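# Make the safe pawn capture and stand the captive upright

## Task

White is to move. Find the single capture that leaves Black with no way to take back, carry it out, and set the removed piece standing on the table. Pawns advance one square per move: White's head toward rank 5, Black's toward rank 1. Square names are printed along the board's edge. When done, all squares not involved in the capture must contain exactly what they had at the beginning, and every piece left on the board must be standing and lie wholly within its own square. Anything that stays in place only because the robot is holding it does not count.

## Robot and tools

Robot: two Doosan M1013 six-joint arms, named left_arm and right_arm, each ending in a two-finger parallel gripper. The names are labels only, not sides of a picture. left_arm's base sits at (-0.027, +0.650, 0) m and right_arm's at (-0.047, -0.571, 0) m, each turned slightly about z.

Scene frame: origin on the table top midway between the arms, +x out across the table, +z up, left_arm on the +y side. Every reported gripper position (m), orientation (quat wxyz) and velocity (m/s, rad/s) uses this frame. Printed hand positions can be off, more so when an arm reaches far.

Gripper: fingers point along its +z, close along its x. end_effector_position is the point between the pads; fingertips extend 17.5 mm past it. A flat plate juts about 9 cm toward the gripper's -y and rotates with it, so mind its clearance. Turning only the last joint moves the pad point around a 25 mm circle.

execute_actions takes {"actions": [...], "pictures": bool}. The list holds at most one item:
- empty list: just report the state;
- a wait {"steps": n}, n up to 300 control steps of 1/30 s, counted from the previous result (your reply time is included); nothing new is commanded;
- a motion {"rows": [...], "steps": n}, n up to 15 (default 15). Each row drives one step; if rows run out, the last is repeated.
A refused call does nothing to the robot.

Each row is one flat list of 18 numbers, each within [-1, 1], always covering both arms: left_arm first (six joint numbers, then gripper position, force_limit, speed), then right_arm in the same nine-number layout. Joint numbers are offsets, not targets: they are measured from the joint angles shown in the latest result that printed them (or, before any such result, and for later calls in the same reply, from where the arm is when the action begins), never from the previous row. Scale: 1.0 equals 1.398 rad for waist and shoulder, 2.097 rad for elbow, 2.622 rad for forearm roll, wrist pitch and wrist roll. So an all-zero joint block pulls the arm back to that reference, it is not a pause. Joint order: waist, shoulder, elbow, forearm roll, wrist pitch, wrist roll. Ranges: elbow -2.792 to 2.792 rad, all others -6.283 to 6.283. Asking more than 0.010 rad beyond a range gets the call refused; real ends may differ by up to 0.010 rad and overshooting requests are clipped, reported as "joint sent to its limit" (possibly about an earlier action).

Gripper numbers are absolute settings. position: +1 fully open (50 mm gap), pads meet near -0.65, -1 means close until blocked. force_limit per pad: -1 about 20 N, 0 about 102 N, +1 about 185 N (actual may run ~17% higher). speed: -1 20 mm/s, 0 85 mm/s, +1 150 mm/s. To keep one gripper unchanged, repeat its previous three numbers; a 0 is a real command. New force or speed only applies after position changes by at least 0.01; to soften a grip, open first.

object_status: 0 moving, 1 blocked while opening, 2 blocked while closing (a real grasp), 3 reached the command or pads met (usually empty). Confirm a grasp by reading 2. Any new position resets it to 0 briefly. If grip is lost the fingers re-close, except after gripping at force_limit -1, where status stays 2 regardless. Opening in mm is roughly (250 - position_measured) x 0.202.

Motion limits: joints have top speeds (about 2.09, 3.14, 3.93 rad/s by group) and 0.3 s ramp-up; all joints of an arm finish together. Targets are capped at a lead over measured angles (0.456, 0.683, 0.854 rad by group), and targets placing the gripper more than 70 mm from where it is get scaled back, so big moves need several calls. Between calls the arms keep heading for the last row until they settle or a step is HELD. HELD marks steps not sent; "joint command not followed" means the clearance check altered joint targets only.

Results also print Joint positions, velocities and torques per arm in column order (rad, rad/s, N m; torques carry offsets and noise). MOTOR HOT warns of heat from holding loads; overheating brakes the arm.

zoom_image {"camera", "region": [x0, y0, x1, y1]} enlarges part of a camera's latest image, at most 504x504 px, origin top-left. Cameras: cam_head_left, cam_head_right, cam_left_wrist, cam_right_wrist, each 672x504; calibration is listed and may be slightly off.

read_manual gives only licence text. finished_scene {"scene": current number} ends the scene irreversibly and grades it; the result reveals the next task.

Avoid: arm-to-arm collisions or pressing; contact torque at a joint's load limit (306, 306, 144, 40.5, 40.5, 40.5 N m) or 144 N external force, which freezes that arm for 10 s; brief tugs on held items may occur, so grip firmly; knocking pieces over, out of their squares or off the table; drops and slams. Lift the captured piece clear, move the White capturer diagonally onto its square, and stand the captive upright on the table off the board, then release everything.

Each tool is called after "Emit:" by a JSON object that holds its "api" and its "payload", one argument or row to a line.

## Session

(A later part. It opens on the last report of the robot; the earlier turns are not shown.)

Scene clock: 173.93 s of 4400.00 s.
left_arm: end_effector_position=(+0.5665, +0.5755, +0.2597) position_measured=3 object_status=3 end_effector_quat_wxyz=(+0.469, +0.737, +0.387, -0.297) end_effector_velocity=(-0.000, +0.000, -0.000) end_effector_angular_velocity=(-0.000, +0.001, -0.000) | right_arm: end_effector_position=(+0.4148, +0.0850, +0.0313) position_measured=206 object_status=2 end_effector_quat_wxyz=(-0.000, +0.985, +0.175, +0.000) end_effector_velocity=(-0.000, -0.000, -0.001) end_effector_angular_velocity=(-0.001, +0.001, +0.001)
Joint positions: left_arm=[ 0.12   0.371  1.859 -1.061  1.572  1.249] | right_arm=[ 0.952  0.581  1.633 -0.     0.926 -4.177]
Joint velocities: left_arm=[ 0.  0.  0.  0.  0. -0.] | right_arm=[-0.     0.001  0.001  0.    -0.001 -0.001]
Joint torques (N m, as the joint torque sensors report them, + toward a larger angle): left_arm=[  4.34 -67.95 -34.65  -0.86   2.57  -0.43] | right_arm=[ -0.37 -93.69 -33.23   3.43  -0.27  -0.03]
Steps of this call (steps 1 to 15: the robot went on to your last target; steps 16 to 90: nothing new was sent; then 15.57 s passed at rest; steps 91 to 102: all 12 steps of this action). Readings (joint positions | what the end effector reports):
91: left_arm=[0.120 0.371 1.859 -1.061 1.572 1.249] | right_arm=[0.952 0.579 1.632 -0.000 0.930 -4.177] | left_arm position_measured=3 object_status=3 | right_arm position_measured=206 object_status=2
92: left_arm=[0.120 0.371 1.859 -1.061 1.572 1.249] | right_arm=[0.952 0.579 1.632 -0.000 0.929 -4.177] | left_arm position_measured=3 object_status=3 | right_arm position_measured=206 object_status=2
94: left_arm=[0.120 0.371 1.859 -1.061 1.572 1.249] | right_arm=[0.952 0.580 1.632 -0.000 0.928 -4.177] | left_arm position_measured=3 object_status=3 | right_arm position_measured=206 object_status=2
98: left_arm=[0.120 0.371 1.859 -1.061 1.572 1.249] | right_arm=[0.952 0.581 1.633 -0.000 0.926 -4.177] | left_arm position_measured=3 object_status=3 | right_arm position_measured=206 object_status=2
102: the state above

Emit:
{"api": "execute_actions", "payload": {
  "actions": [
    {"rows": [[0,0,0,0,0,0,1,0,0, 0,0.00035,0.00013,0,-0.00029,0,-1,-0.6,-0.3]], "steps": 7}
  ],
  "pictures": false
}}

Emit:
{"api": "execute_actions", "payload": {
  "actions": [
    {"rows": [[0,0,0,0,0,0,1,0,0, 0,0,0,0,0,0,0.15,-0.6,-0.3]], "steps": 8}
  ],
  "pictures": false
}}

Emit:
{"api": "execute_actions", "payload": {
  "actions": [
    {"rows": [[0,0,0,0,0,0,1,0,0, 0,-0.0035,-0.0015,0,0.0031,0,0.15,-0.6,-0.3],[0,0,0,0,0,0,1,0,0, 0,-0.0088,-0.0037,0,0.0077,0,0.15,-0.6,-0.3],[0,0,0,0,0,0,1,0,0, 0,-0.0153,-0.0065,0,0.0133,0,0.15,-0.6,-0.3],[0,0,0,0,0,0,1,0,0, 0,-0.0217,-0.0092,0,0.019,0,0.15,-0.6,-0.3],[0,0,0,0,0,0,1,0,0, 0,-0.0264,-0.0112,0,0.0231,0,0.15,-0.6,-0.3],[0,0,0,0,0,0,1,0,0, 0,-0.0294,-0.0125,0,0.0256,0,0.15,-0.6,-0.3],[0,0,0,0,0,0,1,0,0, 0.002,-0.0328,-0.0089,0,0.0246,0.001,0.15,-0.6,-0.3],[0,0,0,0,0,0,1,0,0, 0.0059,-0.0396,-0.0018,0,0.0225,0.0031,0.15,-0.6,-0.3],[0,0,0,0,0,0,1,0,0, 0.0117,-0.0499,0.0089,0,0.0194,0.0063,0.15,-0.6,-0.3],[0,0,0,0,0,0,1,0,0, 0.0195,-0.0635,0.0232,0,0.0153,0.0104,0.15,-0.6,-0.3],[0,0,0,0,0,0,1,0,0, 0.0287,-0.0795,0.0399,0,0.0105,0.0153,0.15,-0.6,-0.3],[0,0,0,0,0,0,1,0,0, 0.0378,-0.0954,0.0565,0,0.0057,0.0201,0.15,-0.6,-0.3],[0,0,0,0,0,0,1,0,0, 0.0469,-0.1114,0.0732,0,0.0009,0.025,0.15,-0.6,-0.3],[0,0,0,0,0,0,1,0,0, 0.056,-0.1273,0.0898,0,-0.0039,0.0299,0.15,-0.6,-0.3],[0,0,0,0,0,0,1,0,0, 0.06513,-0.14326,0.10646,0,-0.00875,0.03473,0.15,-0.6,-0.3]], "steps": 15}
  ],
  "pictures": false
}}

Emit:
{"api": "execute_actions", "payload": {
  "actions": [
    {"steps": 18}
  ]
}}

Emit:
{"api": "zoom_image", "payload": {
  "camera": "cam_right_wrist",
  "region": [250, 110, 450, 310]
}}

Scene clock: 204.67 s of 4400.00 s.
left_arm: end_effector_position=(+0.5665, +0.5755, +0.2597) position_measured=3 object_status=3 end_effector_quat_wxyz=(+0.469, +0.737, +0.387, -0.297) end_effector_velocity=(-0.000, +0.000, -0.001) end_effector_angular_velocity=(-0.000, +0.002, -0.000) | right_arm: end_effector_position=(+0.4148, +0.0850, +0.0308) position_measured=206 object_status=2 end_effector_quat_wxyz=(-0.000, +0.985, +0.175, +0.000) end_effector_velocity=(-0.000, -0.001, -0.001) end_effector_angular_velocity=(-0.001, +0.001, +0.001)
Joint positions: left_arm=[ 0.12   0.371  1.859 -1.061  1.572  1.249] | right_arm=[ 0.952  0.582  1.633 -0.     0.926 -4.177]
Joint velocities: left_arm=[ 0.     0.001  0.     0.     0.    -0.   ] | right_arm=[-0.     0.001  0.001  0.    -0.001 -0.001]
Joint torques (N m, as the joint torque sensors report them, + toward a larger angle): left_arm=[  4.23 -69.03 -33.56  -0.89   2.63  -0.68] | right_arm=[ -1.3  -86.28 -30.4    3.    -0.33   0.18]
Steps of this call (steps 1 to 15: the robot went on to your last target; steps 16 to 90: nothing new was sent; then 27.50 s passed at rest; steps 91 to 97: all 7 steps of this action). Readings (joint positions | what the end effector reports):
91: left_arm=[0.120 0.371 1.859 -1.061 1.572 1.249] | right_arm=[0.952 0.581 1.633 -0.000 0.926 -4.177] | left_arm position_measured=3 object_status=3 | right_arm position_measured=206 object_status=2
92: left_arm=[0.120 0.371 1.859 -1.061 1.572 1.249] | right_arm=[0.952 0.582 1.633 -0.000 0.926 -4.177] | left_arm position_measured=3 object_status=3 | right_arm position_measured=206 object_status=2
94: left_arm=[0.120 0.371 1.859 -1.061 1.572 1.249] | right_arm=[0.952 0.582 1.633 -0.000 0.926 -4.177] | left_arm position_measured=3 object_status=3 | right_arm position_measured=206 object_status=2
97: the state above

Scene clock: 204.93 s of 4400.00 s.
left_arm: end_effector_position=(+0.5665, +0.5755, +0.2597) position_measured=3 object_status=3 end_effector_quat_wxyz=(+0.469, +0.737, +0.387, -0.297) end_effector_velocity=(-0.000, -0.000, -0.000) end_effector_angular_velocity=(-0.000, +0.002, +0.001) | right_arm: end_effector_position=(+0.4147, +0.0850, +0.0307) position_measured=130 object_status=0 end_effector_quat_wxyz=(-0.000, +0.985, +0.175, +0.000) end_effector_velocity=(-0.000, -0.000, -0.000) end_effector_angular_velocity=(-0.001, +0.000, +0.000)
Joint positions: left_arm=[ 0.12   0.371  1.859 -1.061  1.572  1.249] | right_arm=[ 0.952  0.582  1.633 -0.     0.925 -4.177]
Joint velocities: left_arm=[-0.     0.     0.001 -0.    -0.    -0.001] | right_arm=[-0.    -0.     0.001  0.    -0.    -0.   ]
Joint torques (N m, as the joint torque sensors report them, + toward a larger angle): left_arm=[  4.67 -70.06 -33.56  -0.8    2.64  -0.58] | right_arm=[ -1.83 -89.15 -32.48   2.7    0.36   0.52]
Steps of this call (steps 1 to 8: all 8 steps of this action). Readings (joint positions | what the end effector reports):
1: left_arm=[0.120 0.371 1.859 -1.061 1.572 1.249] | right_arm=[0.952 0.582 1.633 -0.000 0.926 -4.177] | left_arm position_measured=3 object_status=3 | right_arm position_measured=198 object_status=0
2: left_arm=[0.120 0.371 1.859 -1.061 1.572 1.249] | right_arm=[0.952 0.582 1.633 -0.000 0.925 -4.177] | left_arm position_measured=3 object_status=3 | right_arm position_measured=187 object_status=0
4: left_arm=[0.120 0.371 1.859 -1.061 1.572 1.249] | right_arm=[0.952 0.582 1.633 -0.000 0.925 -4.177] | left_arm position_measured=3 object_status=3 | right_arm position_measured=166 object_status=0
8: the state above

Scene clock: 205.43 s of 4400.00 s.
left_arm: end_effector_position=(+0.5665, +0.5755, +0.2597) position_measured=3 object_status=3 end_effector_quat_wxyz=(+0.469, +0.737, +0.387, -0.297) end_effector_velocity=(+0.000, -0.000, +0.001) end_effector_angular_velocity=(-0.000, -0.002, +0.001) | right_arm: end_effector_position=(+0.3516, +0.0598, +0.0773) position_measured=130 object_status=3 end_effector_quat_wxyz=(-0.000, +0.985, +0.175, +0.000) end_effector_velocity=(-0.389, -0.178, +0.016) end_effector_angular_velocity=(-0.000, +0.001, +0.002)
Joint positions: left_arm=[ 0.12   0.371  1.859 -1.061  1.572  1.249] | right_arm=[ 0.998  0.462  1.731 -0.     0.947 -4.132]
Joint velocities: left_arm=[ 0.    -0.001 -0.    -0.001 -0.    -0.   ] | right_arm=[ 0.282 -0.5    0.768 -0.    -0.268  0.28 ]
Joint torques (N m, as the joint torque sensors report them, + toward a larger angle): left_arm=[  3.82 -71.79 -34.49  -0.59   2.49  -0.52] | right_arm=[ -3.09 -83.29 -32.05   2.76   0.35  -0.02]
Steps of this call (steps 1 to 15: all 15 steps of this action). Readings (joint positions | what the end effector reports):
1: left_arm=[0.120 0.371 1.859 -1.061 1.572 1.249] | right_arm=[0.952 0.582 1.633 -0.000 0.926 -4.177] | left_arm position_measured=3 object_status=3 | right_arm position_measured=130 object_status=0
2: left_arm=[0.120 0.371 1.859 -1.061 1.572 1.249] | right_arm=[0.952 0.580 1.632 -0.000 0.929 -4.177] | left_arm position_measured=3 object_status=3 | right_arm position_measured=130 object_status=0
4: left_arm=[0.120 0.371 1.859 -1.061 1.572 1.249] | right_arm=[0.952 0.572 1.627 -0.000 0.942 -4.177] | left_arm position_measured=3 object_status=3 | right_arm position_measured=130 object_status=0
8: left_arm=[0.120 0.371 1.859 -1.061 1.572 1.249] | right_arm=[0.953 0.547 1.614 -0.000 0.978 -4.177] | left_arm position_measured=3 object_status=3 | right_arm position_measured=130 object_status=3
15: the state above

Scene clock: 206.03 s of 4400.00 s.
left_arm: end_effector_position=(+0.5665, +0.5755, +0.2597) position_measured=3 object_status=3 end_effector_quat_wxyz=(+0.469, +0.737, +0.387, -0.297) end_effector_velocity=(-0.001, +0.000, -0.001) end_effector_angular_velocity=(+0.001, +0.002, -0.001) | right_arm: end_effector_position=(+0.2896, +0.0275, +0.0780) position_measured=130 object_status=3 end_effector_quat_wxyz=(-0.000, +0.985, +0.175, +0.000) end_effector_velocity=(-0.000, -0.000, +0.000) end_effector_angular_velocity=(-0.000, +0.000, -0.000)
Joint positions: left_arm=[ 0.12   0.371  1.859 -1.061  1.572  1.249] | right_arm=[ 1.044  0.382  1.856 -0.     0.903 -4.086]
Joint velocities: left_arm=[ 0.     0.     0.001  0.002  0.    -0.   ] | right_arm=[ 0.    -0.001  0.001  0.    -0.     0.   ]
Joint torques (N m, as the joint torque sensors report them, + toward a larger angle): left_arm=[  5.13 -70.71 -34.04  -0.78   2.58  -0.53] | right_arm=[ -2.   -70.49 -32.64   2.57   0.46   0.47]
Steps of this call (steps 1 to 18: the robot went on to your last target). Readings (joint positions | what the end effector reports):
1: left_arm=[0.120 0.371 1.859 -1.061 1.572 1.249] | right_arm=[1.007 0.445 1.757 -0.000 0.938 -4.123] | left_arm position_measured=3 object_status=3 | right_arm position_measured=130 object_status=3
2: left_arm=[0.120 0.371 1.859 -1.061 1.572 1.249] | right_arm=[1.017 0.429 1.783 -0.000 0.929 -4.113] | left_arm position_measured=3 object_status=3 | right_arm position_measured=130 object_status=3
4: left_arm=[0.120 0.371 1.859 -1.061 1.572 1.249] | right_arm=[1.032 0.402 1.825 -0.000 0.914 -4.098] | left_arm position_measured=3 object_status=3 | right_arm position_measured=130 object_status=3
8: left_arm=[0.120 0.371 1.859 -1.061 1.572 1.249] | right_arm=[1.042 0.384 1.853 -0.000 0.904 -4.088] | left_arm position_measured=3 object_status=3 | right_arm position_measured=130 object_status=3
18: the state above
camera_calibration (this result's frames):
cam_left_wrist: T_world_to_cam=[[0.505116, 0.262168, -0.822269, -0.22143], [0.840578, 0.0665609, 0.537585, -0.662643], [0.195668, -0.962724, -0.186752, 0.642214], [0, 0, 0, 1]] pos_world=[0.54319, 0.720433, 0.294086]
cam_right_wrist: T_world_to_cam=[[0.952636, 0.303308, -0.0220894, -0.277872], [0.295661, -0.906714, 0.300755, -0.0841897], [0.0711927, -0.293041, -0.953446, 0.206354], [0, 0, 0, 1]] pos_world=[0.274912, 0.068415, 0.215929]

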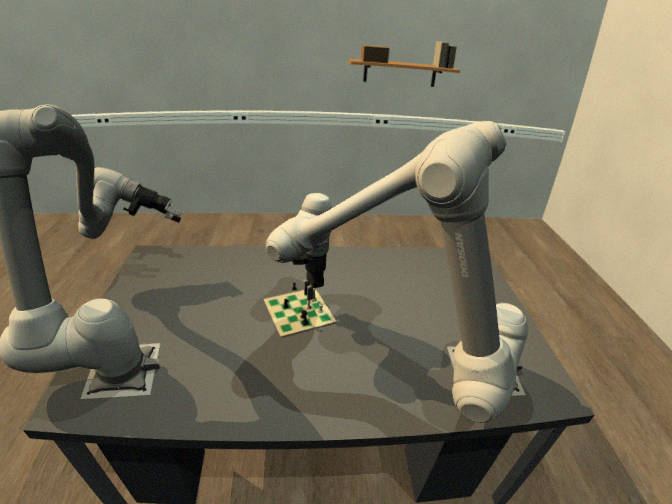

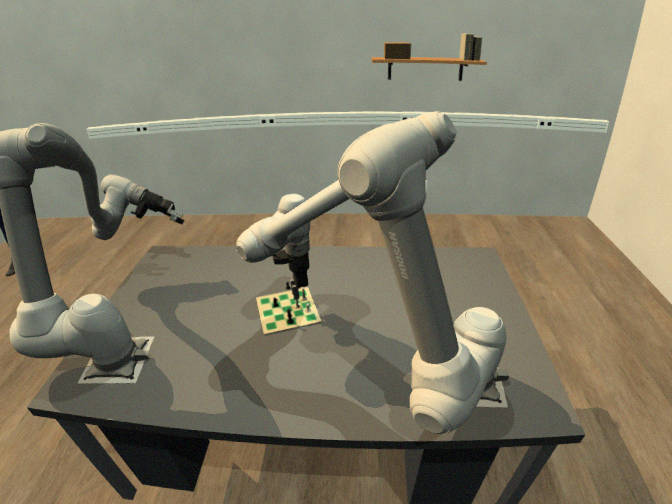

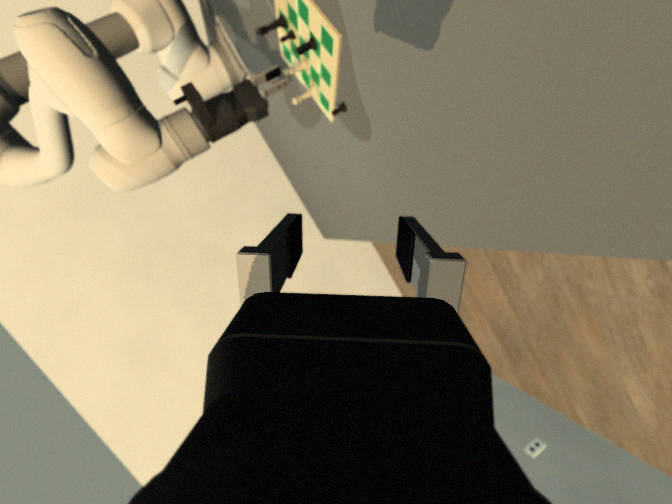

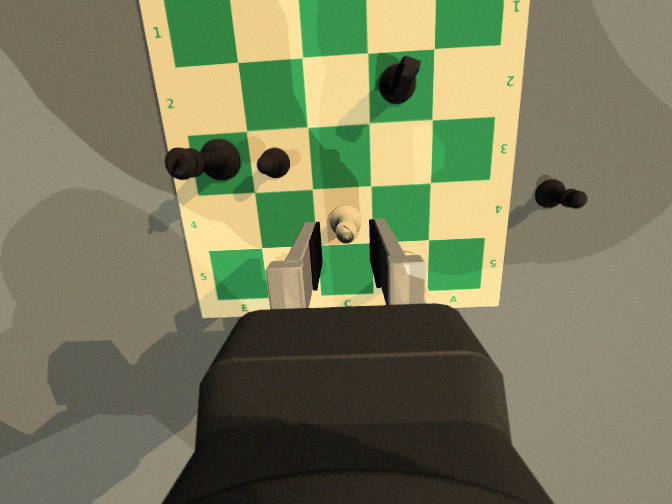

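Region (250, 110, 450, 310) of cam_right_wrist's 672x504 image, scaled by 2.520, with more detail than that image has.

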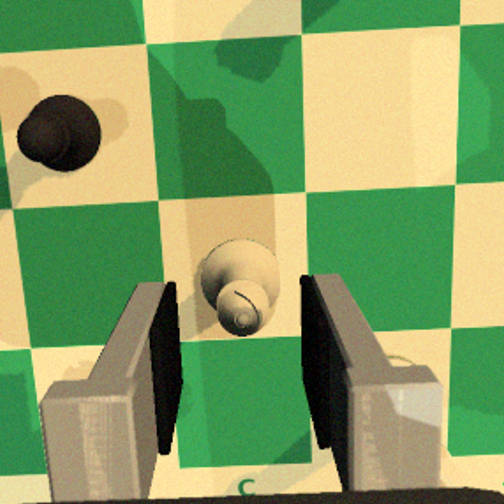

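Emit:
{"api": "execute_actions", "payload": {
  "actions": [
    {"rows": [[0,0,0,0,0,0,1,0,0, 0,0.0028,0.0011,0,-0.0024,0,0.02,-0.6,-0.3],[0,0,0,0,0,0,1,0,0, 0,0.007,0.0027,0,-0.0059,0,0.02,-0.6,-0.3],[0,0,0,0,0,0,1,0,0, 0,0.0126,0.0049,0,-0.0106,0,0.02,-0.6,-0.3],[0,0,0,0,0,0,1,0,0, 0,0.0182,0.0071,0,-0.0154,0,0.02,-0.6,-0.3],[0,0,0,0,0,0,1,0,0, 0,0.0224,0.0088,0,-0.0189,0,0.02,-0.6,-0.3],[0,0,0,0,0,0,1,0,0, 0,0.0257,0.0101,0,-0.0218,0,0.02,-0.6,-0.3],[0,0,0,0,0,0,1,0,0, 0,0.02795,0.01094,0,-0.02365,0,0.02,-0.6,-0.3]], "steps": 15}
  ],
  "pictures": false
}}

Emit:
{"api": "execute_actions", "payload": {
  "actions": [
    {"rows": [[0,0,0,0,0,0,1,0,0, 0,0,0,0,0,0,-1,-0.6,-0.3]], "steps": 13}
  ],
  "pictures": false
}}

Emit:
{"api": "execute_actions", "payload": {
  "actions": [
    {"rows": [[0,0,0,0,0,0,1,0,0, 0,-0.0023,-0.0008,0,0.0019,0,-1,-0.6,-0.3],[0,0,0,0,0,0,1,0,0, 0,-0.0054,-0.002,0,0.0044,0,-1,-0.6,-0.3],[0,0,0,0,0,0,1,0,0, 0.0003,-0.0062,-0.0044,0,0.0068,0.0002,-1,-0.6,-0.3],[0,0,0,0,0,0,1,0,0, 0.0011,-0.0043,-0.0089,0,0.0094,0.0006,-1,-0.6,-0.3],[0,0,0,0,0,0,1,0,0, 0.0025,0.0015,-0.0154,0,0.0115,0.0013,-1,-0.6,-0.3],[0,0,0,0,0,0,1,0,0, 0.0042,0.0088,-0.0236,0,0.0141,0.0022,-1,-0.6,-0.3],[0,0,0,0,0,0,1,0,0, 0.006,0.0167,-0.0323,0,0.0169,0.0032,-1,-0.6,-0.3],[0,0,0,0,0,0,1,0,0, 0.0077,0.024,-0.0405,0,0.0196,0.0041,-1,-0.6,-0.3],[0,0,0,0,0,0,1,0,0, 0.0093,0.0308,-0.0481,0,0.022,0.005,-1,-0.6,-0.3],[0,0,0,0,0,0,1,0,0, 0.0105,0.0357,-0.0535,0,0.0238,0.0056,-1,-0.6,-0.3],[0,0,0,0,0,0,1,0,0, 0.0111,0.0393,-0.0565,0,0.0241,0.0059,-1,-0.6,-0.3],[0,0,0,0,0,0,1,0,0, 0.01137,0.0419,-0.057,0,0.0233,0.00606,-1,-0.6,-0.3],[0,0,0,0,0,0,1,0,0, 0.01137,0.0442,-0.0562,0,0.0214,0.00606,-1,-0.6,-0.3],[0,0,0,0,0,0,1,0,0, 0.01137,0.0465,-0.0553,0,0.0195,0.00606,-1,-0.6,-0.3],[0,0,0,0,0,0,1,0,0, 0.01137,0.04878,-0.05451,0,0.01759,0.00606,-1,-0.6,-0.3]], "steps": 15}
  ],
  "pictures": false
}}

Emit:
{"api": "execute_actions", "payload": {
  "actions": [
    {"steps": 14}
  ]
}}

Emit:
{"api": "zoom_image", "payload": {
  "camera": "cam_right_wrist",
  "region": [270, 160, 420, 310]
}}

Scene clock: 262.50 s of 4400.00 s.
left_arm: end_effector_position=(+0.5665, +0.5755, +0.2597) position_measured=3 object_status=3 end_effector_quat_wxyz=(+0.469, +0.737, +0.387, -0.297) end_effector_velocity=(-0.000, +0.000, -0.001) end_effector_angular_velocity=(+0.000, -0.000, -0.001) | right_arm: end_effector_position=(+0.2896, +0.0276, +0.0424) position_measured=150 object_status=3 end_effector_quat_wxyz=(-0.000, +0.985, +0.175, +0.000) end_effector_velocity=(+0.001, +0.001, -0.004) end_effector_angular_velocity=(+0.002, -0.001, -0.001)
Joint positions: left_arm=[ 0.12   0.371  1.859 -1.061  1.572  1.249] | right_arm=[ 1.044  0.42   1.879 -0.     0.841 -4.086]
Joint velocities: left_arm=[ 0.     0.001  0.     0.001 -0.     0.001] | right_arm=[-0.     0.005  0.001  0.    -0.009  0.   ]
Joint torques (N m, as the joint torque sensors report them, + toward a larger angle): left_arm=[  2.83 -69.17 -33.07  -0.89   2.72  -0.34] | right_arm=[ -0.27 -74.15 -31.01   2.98  -0.46   0.94]
Steps of this call (steps 1 to 15: the robot went on to your last target; steps 16 to 90: nothing new was sent; then 52.97 s passed at rest; steps 91 to 105: all 15 steps of this action). Readings (joint positions | what the end effector reports):
91: left_arm=[0.120 0.371 1.859 -1.061 1.572 1.249] | right_arm=[1.044 0.382 1.857 -0.000 0.902 -4.086] | left_arm position_measured=3 object_status=3 | right_arm position_measured=138 object_status=0
92: left_arm=[0.120 0.371 1.859 -1.061 1.572 1.249] | right_arm=[1.044 0.383 1.857 -0.000 0.900 -4.086] | left_arm position_measured=3 object_status=3 | right_arm position_measured=147 object_status=0
94: left_arm=[0.120 0.371 1.859 -1.061 1.572 1.249] | right_arm=[1.044 0.390 1.861 -0.000 0.889 -4.086] | left_arm position_measured=3 object_status=3 | right_arm position_measured=150 object_status=0
98: left_arm=[0.120 0.371 1.859 -1.061 1.572 1.249] | right_arm=[1.044 0.411 1.874 -0.000 0.856 -4.086] | left_arm position_measured=3 object_status=3 | right_arm position_measured=150 object_status=0
105: the state above

Scene clock: 262.93 s of 4400.00 s.
left_arm: end_effector_position=(+0.5665, +0.5755, +0.2597) position_measured=3 object_status=3 end_effector_quat_wxyz=(+0.469, +0.737, +0.387, -0.297) end_effector_velocity=(+0.000, +0.000, +0.000) end_effector_angular_velocity=(+0.000, -0.001, +0.000) | right_arm: end_effector_position=(+0.2896, +0.0276, +0.0424) position_measured=200 object_status=2 end_effector_quat_wxyz=(-0.000, +0.985, +0.175, +0.000) end_effector_velocity=(-0.000, -0.000, -0.000) end_effector_angular_velocity=(-0.001, +0.001, +0.001)
Joint positions: left_arm=[ 0.12   0.371  1.859 -1.061  1.572  1.249] | right_arm=[ 1.044  0.42   1.879 -0.     0.841 -4.086]
Joint velocities: left_arm=[ 0.    -0.    -0.001 -0.     0.     0.   ] | right_arm=[-0.     0.     0.    -0.     0.001 -0.001]
Joint torques (N m, as the joint torque sensors report them, + toward a larger angle): left_arm=[  3.59 -68.84 -33.99  -1.01   2.53  -0.07] | right_arm=[ -2.31 -75.36 -31.12   3.37   0.02   0.19]
Steps of this call (steps 1 to 13: all 13 steps of this action). Readings (joint positions | what the end effector reports):
1: left_arm=[0.120 0.371 1.859 -1.061 1.572 1.249] | right_arm=[1.044 0.420 1.879 -0.000 0.841 -4.086] | left_arm position_measured=3 object_status=3 | right_arm position_measured=157 object_status=0
2: left_arm=[0.120 0.371 1.859 -1.061 1.572 1.249] | right_arm=[1.044 0.420 1.879 -0.000 0.841 -4.086] | left_arm position_measured=3 object_status=3 | right_arm position_measured=168 object_status=0
4: left_arm=[0.120 0.371 1.859 -1.061 1.572 1.249] | right_arm=[1.044 0.420 1.879 -0.000 0.841 -4.086] | left_arm position_measured=3 object_status=3 | right_arm position_measured=190 object_status=0
8: left_arm=[0.120 0.371 1.859 -1.061 1.572 1.249] | right_arm=[1.044 0.420 1.879 -0.000 0.841 -4.086] | left_arm position_measured=3 object_status=3 | right_arm position_measured=200 object_status=0
13: the state above

Scene clock: 263.43 s of 4400.00 s.
left_arm: end_effector_position=(+0.5665, +0.5755, +0.2597) position_measured=3 object_status=3 end_effector_quat_wxyz=(+0.469, +0.737, +0.387, -0.297) end_effector_velocity=(+0.001, -0.000, +0.001) end_effector_angular_velocity=(-0.001, -0.002, +0.001) | right_arm: end_effector_position=(+0.3089, +0.0755, +0.0508) position_measured=200 object_status=2 end_effector_quat_wxyz=(-0.000, +0.985, +0.175, +0.000) end_effector_velocity=(+0.015, +0.042, -0.072) end_effector_angular_velocity=(-0.004, +0.003, +0.001)
Joint positions: left_arm=[ 0.12   0.371  1.859 -1.061  1.572  1.249] | right_arm=[ 1.058  0.476  1.768 -0.     0.897 -4.071]
Joint velocities: left_arm=[ 0.     0.    -0.001 -0.002  0.     0.   ] | right_arm=[ 0.014  0.132 -0.053  0.    -0.074  0.013]
Joint torques (N m, as the joint torque sensors report them, + toward a larger angle): left_arm=[  3.61 -70.81 -33.12  -0.72   2.45  -0.41] | right_arm=[  0.21 -84.16 -28.94   2.26   0.24   0.6 ]
Steps of this call (steps 1 to 15: all 15 steps of this action). Readings (joint positions | what the end effector reports):
1: left_arm=[0.120 0.371 1.859 -1.061 1.572 1.249] | right_arm=[1.044 0.420 1.879 -0.000 0.842 -4.086] | left_arm position_measured=3 object_status=3 | right_arm position_measured=200 object_status=2
2: left_arm=[0.120 0.371 1.859 -1.061 1.572 1.249] | right_arm=[1.044 0.419 1.879 -0.000 0.843 -4.086] | left_arm position_measured=3 object_status=3 | right_arm position_measured=200 object_status=2
4: left_arm=[0.120 0.371 1.859 -1.061 1.572 1.249] | right_arm=[1.044 0.415 1.875 -0.000 0.851 -4.086] | left_arm position_measured=3 object_status=3 | right_arm position_measured=200 object_status=2
8: left_arm=[0.120 0.371 1.859 -1.061 1.572 1.249] | right_arm=[1.048 0.427 1.842 -0.000 0.871 -4.082] | left_arm position_measured=3 object_status=3 | right_arm position_measured=200 object_status=2
15: the state above

Scene clock: 263.90 s of 4400.00 s.
left_arm: end_effector_position=(+0.5665, +0.5755, +0.2597) position_measured=3 object_status=3 end_effector_quat_wxyz=(+0.469, +0.737, +0.387, -0.297) end_effector_velocity=(-0.000, +0.000, +0.000) end_effector_angular_velocity=(+0.000, +0.000, -0.000) | right_arm: end_effector_position=(+0.3102, +0.0788, +0.0435) position_measured=200 object_status=2 end_effector_quat_wxyz=(-0.000, +0.985, +0.175, +0.000) end_effector_velocity=(-0.000, -0.000, -0.000) end_effector_angular_velocity=(-0.000, +0.000, +0.001)
Joint positions: left_arm=[ 0.12   0.371  1.859 -1.061  1.572  1.249] | right_arm=[ 1.059  0.488  1.765 -0.     0.887 -4.07 ]
Joint velocities: left_arm=[ 0. -0.  0.  0. -0. -0.] | right_arm=[ 0.     0.     0.    -0.    -0.    -0.001]
Joint torques (N m, as the joint torque sensors report them, + toward a larger angle): left_arm=[  4.9  -70.12 -33.6   -0.92   2.98  -0.57] | right_arm=[ -3.03 -84.39 -30.54   3.22  -0.52   0.04]
Steps of this call (steps 1 to 14: the robot went on to your last target). Readings (joint positions | what the end effector reports):
1: left_arm=[0.120 0.371 1.859 -1.061 1.572 1.249] | right_arm=[1.059 0.480 1.767 -0.000 0.894 -4.071] | left_arm position_measured=3 object_status=3 | right_arm position_measured=200 object_status=2
2: left_arm=[0.120 0.371 1.859 -1.061 1.572 1.249] | right_arm=[1.059 0.483 1.766 -0.000 0.891 -4.071] | left_arm position_measured=3 object_status=3 | right_arm position_measured=200 object_status=2
4: left_arm=[0.120 0.371 1.859 -1.061 1.572 1.249] | right_arm=[1.059 0.486 1.765 -0.000 0.889 -4.071] | left_arm position_measured=3 object_status=3 | right_arm position_measured=200 object_status=2
8: left_arm=[0.120 0.371 1.859 -1.061 1.572 1.249] | right_arm=[1.059 0.488 1.765 -0.000 0.888 -4.070] | left_arm position_measured=3 object_status=3 | right_arm position_measured=200 object_status=2
14: the state above
camera_calibration (this result's frames):
cam_left_wrist: T_world_to_cam=[[0.505116, 0.262168, -0.822269, -0.221431], [0.840578, 0.0665607, 0.537585, -0.662643], [0.195668, -0.962724, -0.186752, 0.642214], [0, 0, 0, 1]] pos_world=[0.54319, 0.720433, 0.294086]
cam_right_wrist: T_world_to_cam=[[0.95263, 0.303331, -0.0220466, -0.313841], [0.295674, -0.906728, 0.300702, -0.0333841], [0.071222, -0.292977, -0.953463, 0.186995], [0, 0, 0, 1]] pos_world=[0.295527, 0.119712, 0.181412]

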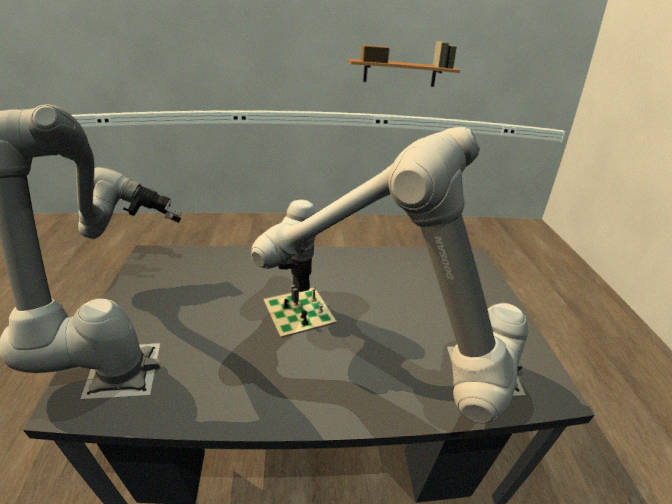

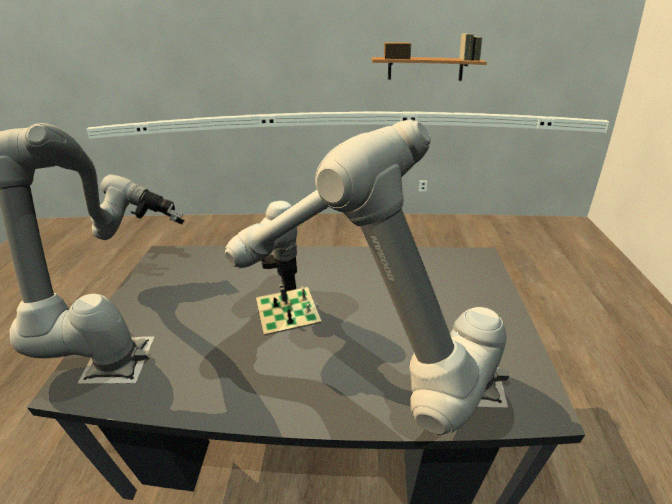

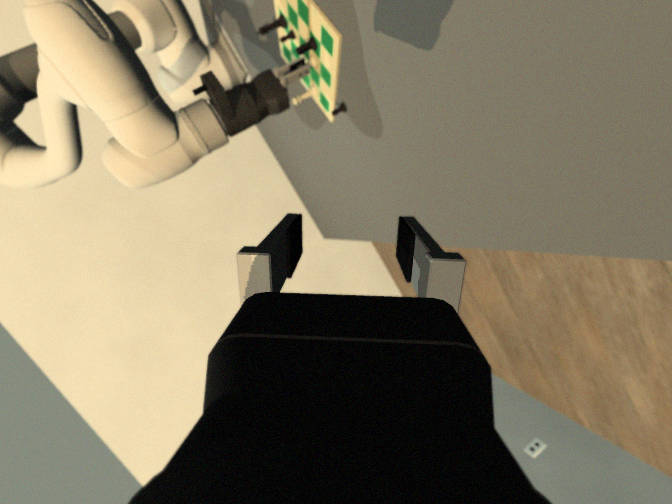

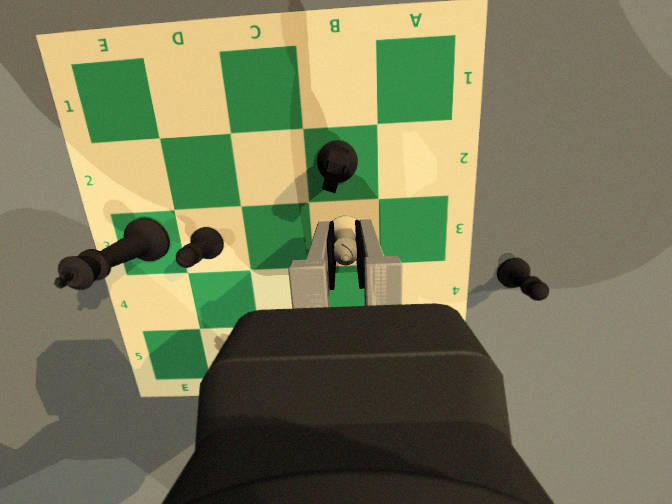

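Region (270, 160, 420, 310) of cam_right_wrist's 672x504 image, scaled by 3.360, with more detail than that image has.

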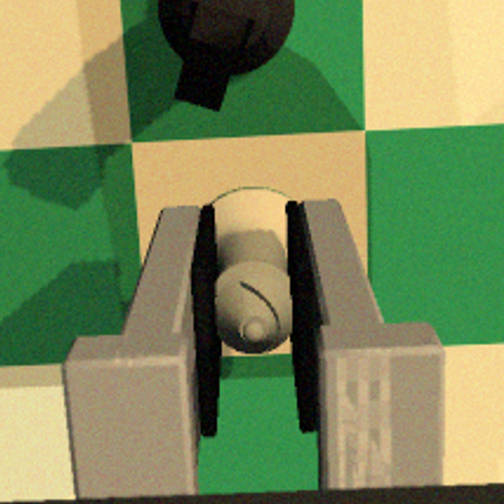

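Emit:
{"api": "execute_actions", "payload": {
  "actions": []
}}

Scene clock: 273.00 s of 4400.00 s.
left_arm: end_effector_position=(+0.5665, +0.5755, +0.2597) position_measured=3 object_status=3 end_effector_quat_wxyz=(+0.469, +0.737, +0.387, -0.297) end_effector_velocity=(+0.001, -0.000, +0.000) end_effector_angular_velocity=(-0.002, +0.000, +0.002) | right_arm: end_effector_position=(+0.3102, +0.0788, +0.0435) position_measured=200 object_status=2 end_effector_quat_wxyz=(-0.000, +0.985, +0.175, +0.000) end_effector_velocity=(+0.001, +0.001, +0.001) end_effector_angular_velocity=(+0.002, -0.001, -0.000)
Joint positions: left_arm=[ 0.12   0.371  1.859 -1.061  1.572  1.249] | right_arm=[ 1.059  0.488  1.765 -0.     0.887 -4.07 ]
Joint velocities: left_arm=[-0.     0.001 -0.    -0.003  0.    -0.   ] | right_arm=[-0.    -0.    -0.002  0.     0.    -0.   ]
Joint torques (N m, as the joint torque sensors report them, + toward a larger angle): left_arm=[  2.7  -70.52 -33.69  -0.84   2.44  -0.37] | right_arm=[ -3.14 -84.76 -30.05   2.63  -0.46   0.02]
Steps of this call (steps 1 to 30: the robot went on to your last target; steps 31 to 100: nothing new was sent; then 5.77 s passed at rest). Readings (joint positions | what the end effector reports):
1: left_arm=[0.120 0.371 1.859 -1.061 1.572 1.249] | right_arm=[1.059 0.488 1.765 -0.000 0.887 -4.070] | left_arm position_measured=3 object_status=3 | right_arm position_measured=200 object_status=2
2: left_arm=[0.120 0.371 1.859 -1.061 1.572 1.249] | right_arm=[1.059 0.488 1.765 -0.000 0.887 -4.070] | left_arm position_measured=3 object_status=3 | right_arm position_measured=200 object_status=2
4: left_arm=[0.120 0.371 1.859 -1.061 1.572 1.249] | right_arm=[1.059 0.488 1.765 -0.000 0.887 -4.070] | left_arm position_measured=3 object_status=3 | right_arm position_measured=200 object_status=2
8: left_arm=[0.120 0.371 1.859 -1.061 1.572 1.249] | right_arm=[1.059 0.488 1.765 -0.000 0.887 -4.070] | left_arm position_measured=3 object_status=3 | right_arm position_measured=200 object_status=2
100: the state above
All arms were judged still, so your last target was given up. Only a new action makes them travel on or press farther. Fingers that are still opening or closing keep moving.
camera_calibration (this result's frames):
cam_left_wrist: T_world_to_cam=[[0.505116, 0.262168, -0.822269, -0.221431], [0.840579, 0.0665608, 0.537585, -0.662643], [0.195668, -0.962724, -0.186752, 0.642214], [0, 0, 0, 1]] pos_world=[0.54319, 0.720433, 0.294086]
cam_right_wrist: T_world_to_cam=[[0.95263, 0.303331, -0.0220409, -0.313851], [0.295673, -0.90673, 0.300698, -0.0333673], [0.0712259, -0.292971, -0.953465, 0.186976], [0, 0, 0, 1]] pos_world=[0.295532, 0.119724, 0.181391]

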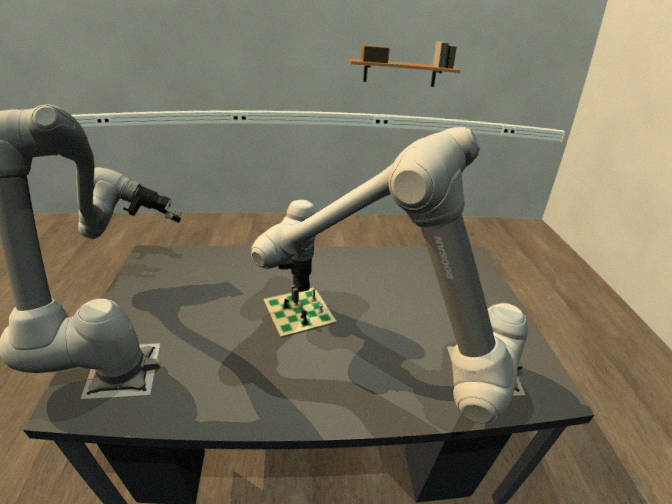

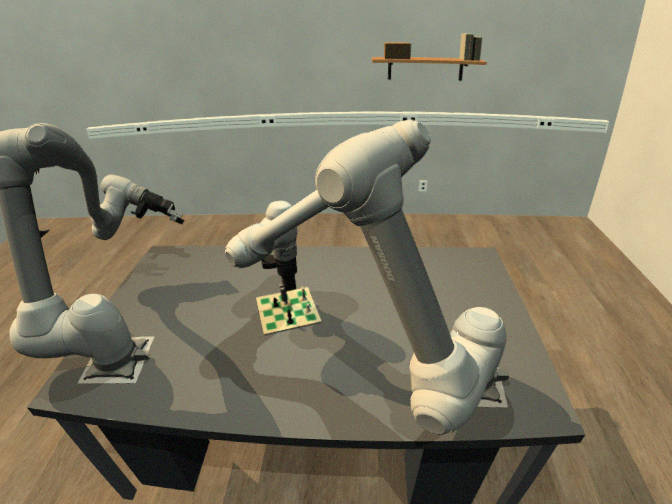

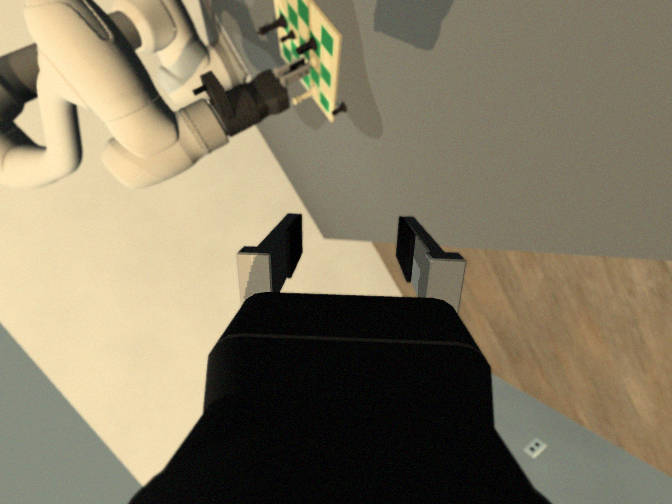

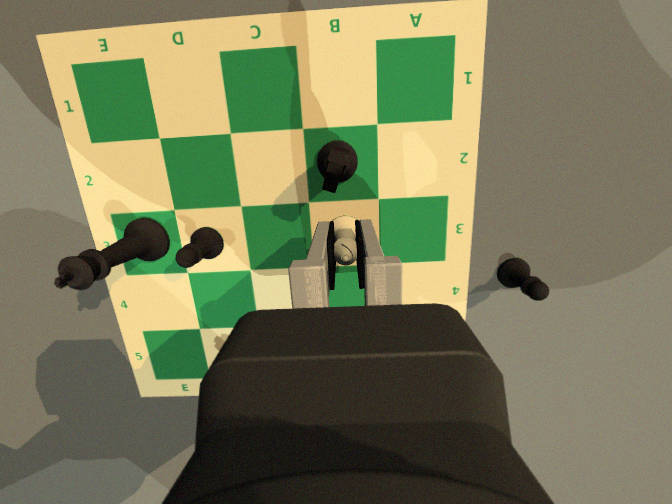

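Emit:
{"api": "execute_actions", "payload": {
  "actions": [
    {"rows": [[0,0,0,0,0,0,1,0,0, 0,0.0005,0.00018,0,-0.0004,0,-1,-0.6,-0.3],[0,0,0,0,0,0,1,0,0, 0,0.00098,0.00035,0,-0.0008,0,-1,-0.6,-0.3]], "steps": 10}
  ],
  "pictures": false
}}

Scene clock: 276.50 s of 4400.00 s.
left_arm: end_effector_position=(+0.5665, +0.5755, +0.2597) position_measured=3 object_status=3 end_effector_quat_wxyz=(+0.469, +0.737, +0.387, -0.297) end_effector_velocity=(-0.000, -0.000, -0.000) end_effector_angular_velocity=(-0.001, +0.002, +0.000) | right_arm: end_effector_position=(+0.3102, +0.0789, +0.0422) position_measured=200 object_status=2 end_effector_quat_wxyz=(-0.000, +0.985, +0.175, +0.000) end_effector_velocity=(-0.000, -0.000, -0.001) end_effector_angular_velocity=(-0.001, +0.000, -0.000)
Joint positions: left_arm=[ 0.12   0.371  1.859 -1.061  1.572  1.249] | right_arm=[ 1.059  0.49   1.765 -0.     0.885 -4.07 ]
Joint velocities: left_arm=[ 0.     0.     0.001 -0.001  0.    -0.   ] | right_arm=[-0.     0.     0.001 -0.    -0.001  0.   ]
Joint torques (N m, as the joint torque sensors report them, + toward a larger angle): left_arm=[  3.08 -68.66 -34.21  -0.8    2.59  -0.51] | right_arm=[ -3.29 -81.9  -30.28   2.93   0.19   0.35]
Steps of this call (steps 1 to 90: nothing new was sent; then 0.17 s passed at rest; steps 91 to 100: all 10 steps of this action). Readings (joint positions | what the end effector reports):
91: left_arm=[0.120 0.371 1.859 -1.061 1.572 1.249] | right_arm=[1.059 0.488 1.765 -0.000 0.887 -4.070] | left_arm position_measured=3 object_status=3 | right_arm position_measured=200 object_status=2
92: left_arm=[0.120 0.371 1.859 -1.061 1.572 1.249] | right_arm=[1.059 0.489 1.765 -0.000 0.887 -4.070] | left_arm position_measured=3 object_status=3 | right_arm position_measured=200 object_status=2
94: left_arm=[0.120 0.371 1.859 -1.061 1.572 1.249] | right_arm=[1.059 0.489 1.765 -0.000 0.886 -4.070] | left_arm position_measured=3 object_status=3 | right_arm position_measured=200 object_status=2
98: left_arm=[0.120 0.371 1.859 -1.061 1.572 1.249] | right_arm=[1.059 0.490 1.765 -0.000 0.885 -4.070] | left_arm position_measured=3 object_status=3 | right_arm position_measured=200 object_status=2
100: the state above

Emit:
{"api": "execute_actions", "payload": {
  "actions": [
    {"rows": [[0,0,0,0,0,0,1,0,0, 0,0,0,0,0,0,0.15,-0.6,-0.3]], "steps": 9}
  ],
  "pictures": false
}}

Emit:
{"api": "execute_actions", "payload": {
  "actions": [
    {"rows": [[0,0,0,0,0,0,1,0,0, 0,-0.002,-0.0008,0,0.0017,0,0.15,-0.6,-0.3],[0,0,0,0,0,0,1,0,0, 0,-0.005,-0.002,0,0.0043,0,0.15,-0.6,-0.3],[0,0,0,0,0,0,1,0,0, 0,-0.009,-0.0036,0,0.0077,0,0.15,-0.6,-0.3],[0,0,0,0,0,0,1,0,0, 0,-0.014,-0.0057,0,0.012,0,0.15,-0.6,-0.3],[0,0,0,0,0,0,1,0,0, 0,-0.019,-0.0078,0,0.0164,0,0.15,-0.6,-0.3],[0,0,0,0,0,0,1,0,0, 0,-0.024,-0.01,0,0.0208,0,0.15,-0.6,-0.3],[0,0,0,0,0,0,1,0,0, 0,-0.029,-0.0121,0,0.0251,0,0.15,-0.6,-0.3],[0,0,0,0,0,0,1,0,0, 0,-0.033,-0.0139,0,0.0287,0,0.15,-0.6,-0.3],[0,0,0,0,0,0,1,0,0, 0,-0.0355,-0.015,0,0.0309,0,0.15,-0.6,-0.3]], "steps": 15}
  ]
}}

Scene clock: 284.77 s of 4400.00 s.
left_arm: end_effector_position=(+0.5665, +0.5755, +0.2597) position_measured=3 object_status=3 end_effector_quat_wxyz=(+0.469, +0.737, +0.387, -0.297) end_effector_velocity=(+0.000, +0.000, +0.000) end_effector_angular_velocity=(-0.000, -0.000, +0.001) | right_arm: end_effector_position=(+0.3102, +0.0788, +0.0421) position_measured=130 object_status=0 end_effector_quat_wxyz=(-0.000, +0.985, +0.175, +0.000) end_effector_velocity=(+0.000, +0.000, +0.000) end_effector_angular_velocity=(+0.000, -0.000, +0.000)
Joint positions: left_arm=[ 0.12   0.371  1.859 -1.061  1.572  1.249] | right_arm=[ 1.059  0.49   1.766 -0.     0.885 -4.07 ]
Joint velocities: left_arm=[ 0.    -0.    -0.001 -0.001 -0.    -0.001] | right_arm=[-0.    -0.001  0.    -0.     0.    -0.   ]
Joint torques (N m, as the joint torque sensors report them, + toward a larger angle): left_arm=[  4.78 -69.04 -33.78  -0.55   2.85  -0.39] | right_arm=[ -0.76 -83.11 -32.27   2.9   -0.1    0.54]
Steps of this call (steps 1 to 15: the robot went on to your last target; steps 16 to 90: nothing new was sent; then 4.97 s passed at rest; steps 91 to 99: all 9 steps of this action). Readings (joint positions | what the end effector reports):
91: left_arm=[0.120 0.371 1.859 -1.061 1.572 1.249] | right_arm=[1.059 0.490 1.766 -0.000 0.885 -4.070] | left_arm position_measured=3 object_status=3 | right_arm position_measured=192 object_status=0
92: left_arm=[0.120 0.371 1.859 -1.061 1.572 1.249] | right_arm=[1.059 0.490 1.766 -0.000 0.885 -4.070] | left_arm position_measured=3 object_status=3 | right_arm position_measured=182 object_status=0
94: left_arm=[0.120 0.371 1.859 -1.061 1.572 1.249] | right_arm=[1.059 0.490 1.766 -0.000 0.885 -4.070] | left_arm position_measured=3 object_status=3 | right_arm position_measured=160 object_status=0
98: left_arm=[0.120 0.371 1.859 -1.061 1.572 1.249] | right_arm=[1.059 0.490 1.766 -0.000 0.885 -4.070] | left_arm position_measured=3 object_status=3 | right_arm position_measured=130 object_status=0
99: the state above

Scene clock: 285.27 s of 4400.00 s.
left_arm: end_effector_position=(+0.5665, +0.5755, +0.2597) position_measured=3 object_status=3 end_effector_quat_wxyz=(+0.469, +0.737, +0.387, -0.297) end_effector_velocity=(-0.001, -0.000, -0.000) end_effector_angular_velocity=(-0.001, +0.001, +0.000) | right_arm: end_effector_position=(+0.3100, +0.0786, +0.0909) position_measured=130 object_status=3 end_effector_quat_wxyz=(-0.000, +0.985, +0.175, +0.000) end_effector_velocity=(-0.000, -0.000, +0.015) end_effector_angular_velocity=(+0.000, -0.000, +0.000)
Joint positions: left_arm=[ 0.12   0.371  1.859 -1.061  1.572  1.249] | right_arm=[ 1.059  0.441  1.735 -0.     0.964 -4.07 ]
Joint velocities: left_arm=[ 0.    -0.     0.001 -0.     0.    -0.   ] | right_arm=[ 0.    -0.014 -0.01   0.     0.023 -0.   ]
Joint torques (N m, as the joint torque sensors report them, + toward a larger angle): left_arm=[  5.68 -70.5  -33.99  -0.69   2.53  -0.55] | right_arm=[ -6.48 -76.74 -32.38   3.03   0.04   0.05]
Steps of this call (steps 1 to 15: all 15 steps of this action). Readings (joint positions | what the end effector reports):
1: left_arm=[0.120 0.371 1.859 -1.061 1.572 1.249] | right_arm=[1.059 0.490 1.766 -0.000 0.885 -4.070] | left_arm position_measured=3 object_status=3 | right_arm position_measured=130 object_status=0
2: left_arm=[0.120 0.371 1.859 -1.061 1.572 1.249] | right_arm=[1.059 0.489 1.765 -0.000 0.887 -4.070] | left_arm position_measured=3 object_status=3 | right_arm position_measured=130 object_status=0
4: left_arm=[0.120 0.371 1.859 -1.061 1.572 1.249] | right_arm=[1.059 0.484 1.762 -0.000 0.895 -4.070] | left_arm position_measured=3 object_status=3 | right_arm position_measured=130 object_status=0
8: left_arm=[0.120 0.371 1.859 -1.061 1.572 1.249] | right_arm=[1.059 0.463 1.749 -0.000 0.929 -4.070] | left_arm position_measured=3 object_status=3 | right_arm position_measured=130 object_status=3
15: the state above
camera_calibration (this result's frames):
cam_left_wrist: T_world_to_cam=[[0.505116, 0.262168, -0.822269, -0.221431], [0.840578, 0.0665608, 0.537585, -0.662643], [0.195668, -0.962724, -0.186752, 0.642214], [0, 0, 0, 1]] pos_world=[0.54319, 0.720433, 0.294086]
cam_right_wrist: T_world_to_cam=[[0.952628, 0.303334, -0.0220956, -0.312584], [0.295688, -0.906709, 0.300744, -0.0478069], [0.0711915, -0.293031, -0.953449, 0.232177], [0, 0, 0, 1]] pos_world=[0.295383, 0.119505, 0.22884]

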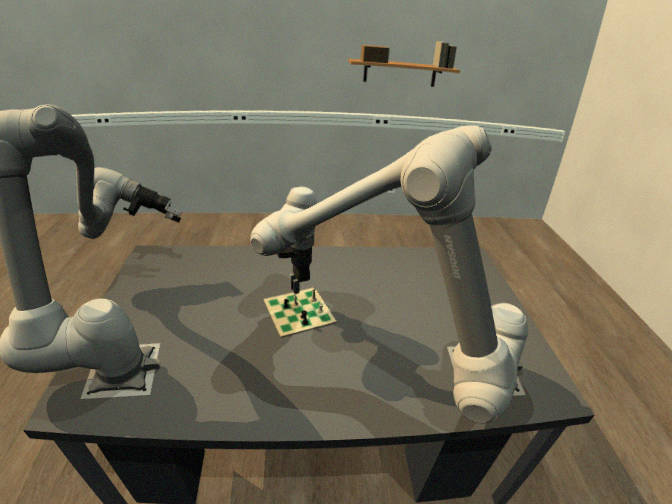

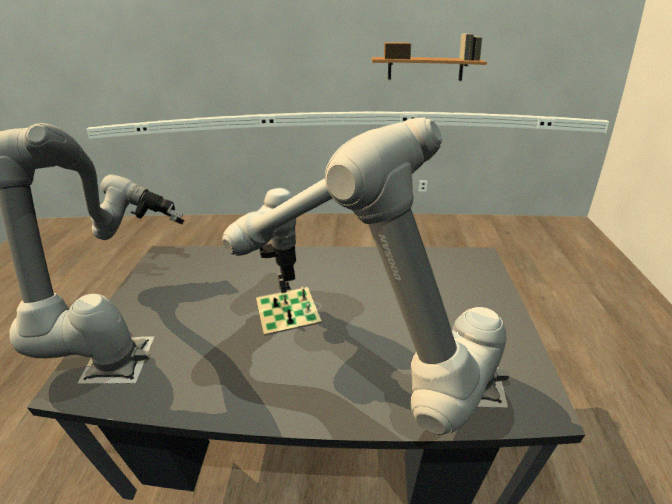

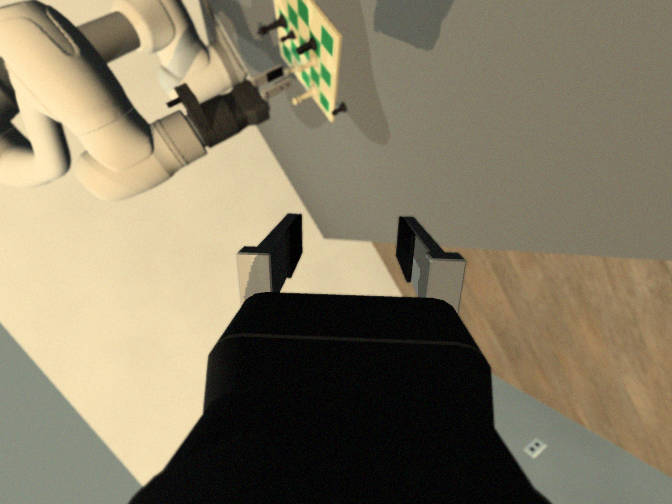

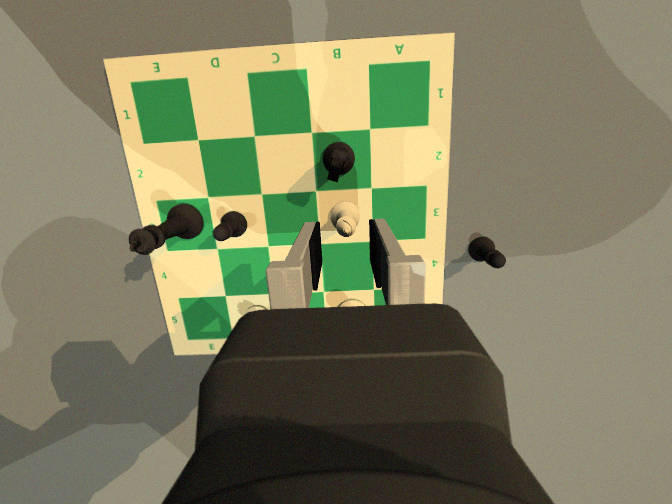

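Emit:
{"api": "zoom_image", "payload": {
  "camera": "cam_head_right",
  "region": [240, 260, 350, 345]
}}

Region (240, 260, 350, 345) of cam_head_right's 672x504 image, scaled by 4.582, with more detail than that image has; it fills the top 389 rows of this view, and the rest is white.

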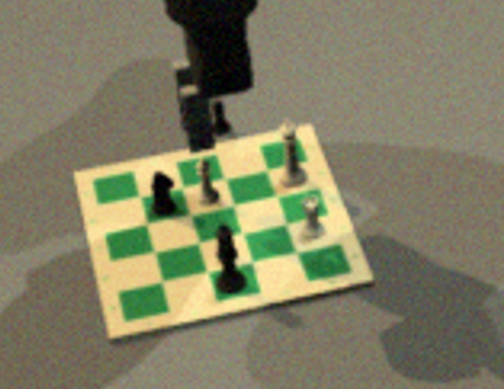

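All pieces are upright and in their squares, and the captured pawn stands on the table.

Emit:
{"api": "finished_scene", "payload": {
  "scene": 2
}}

The scene is finished: the task was done.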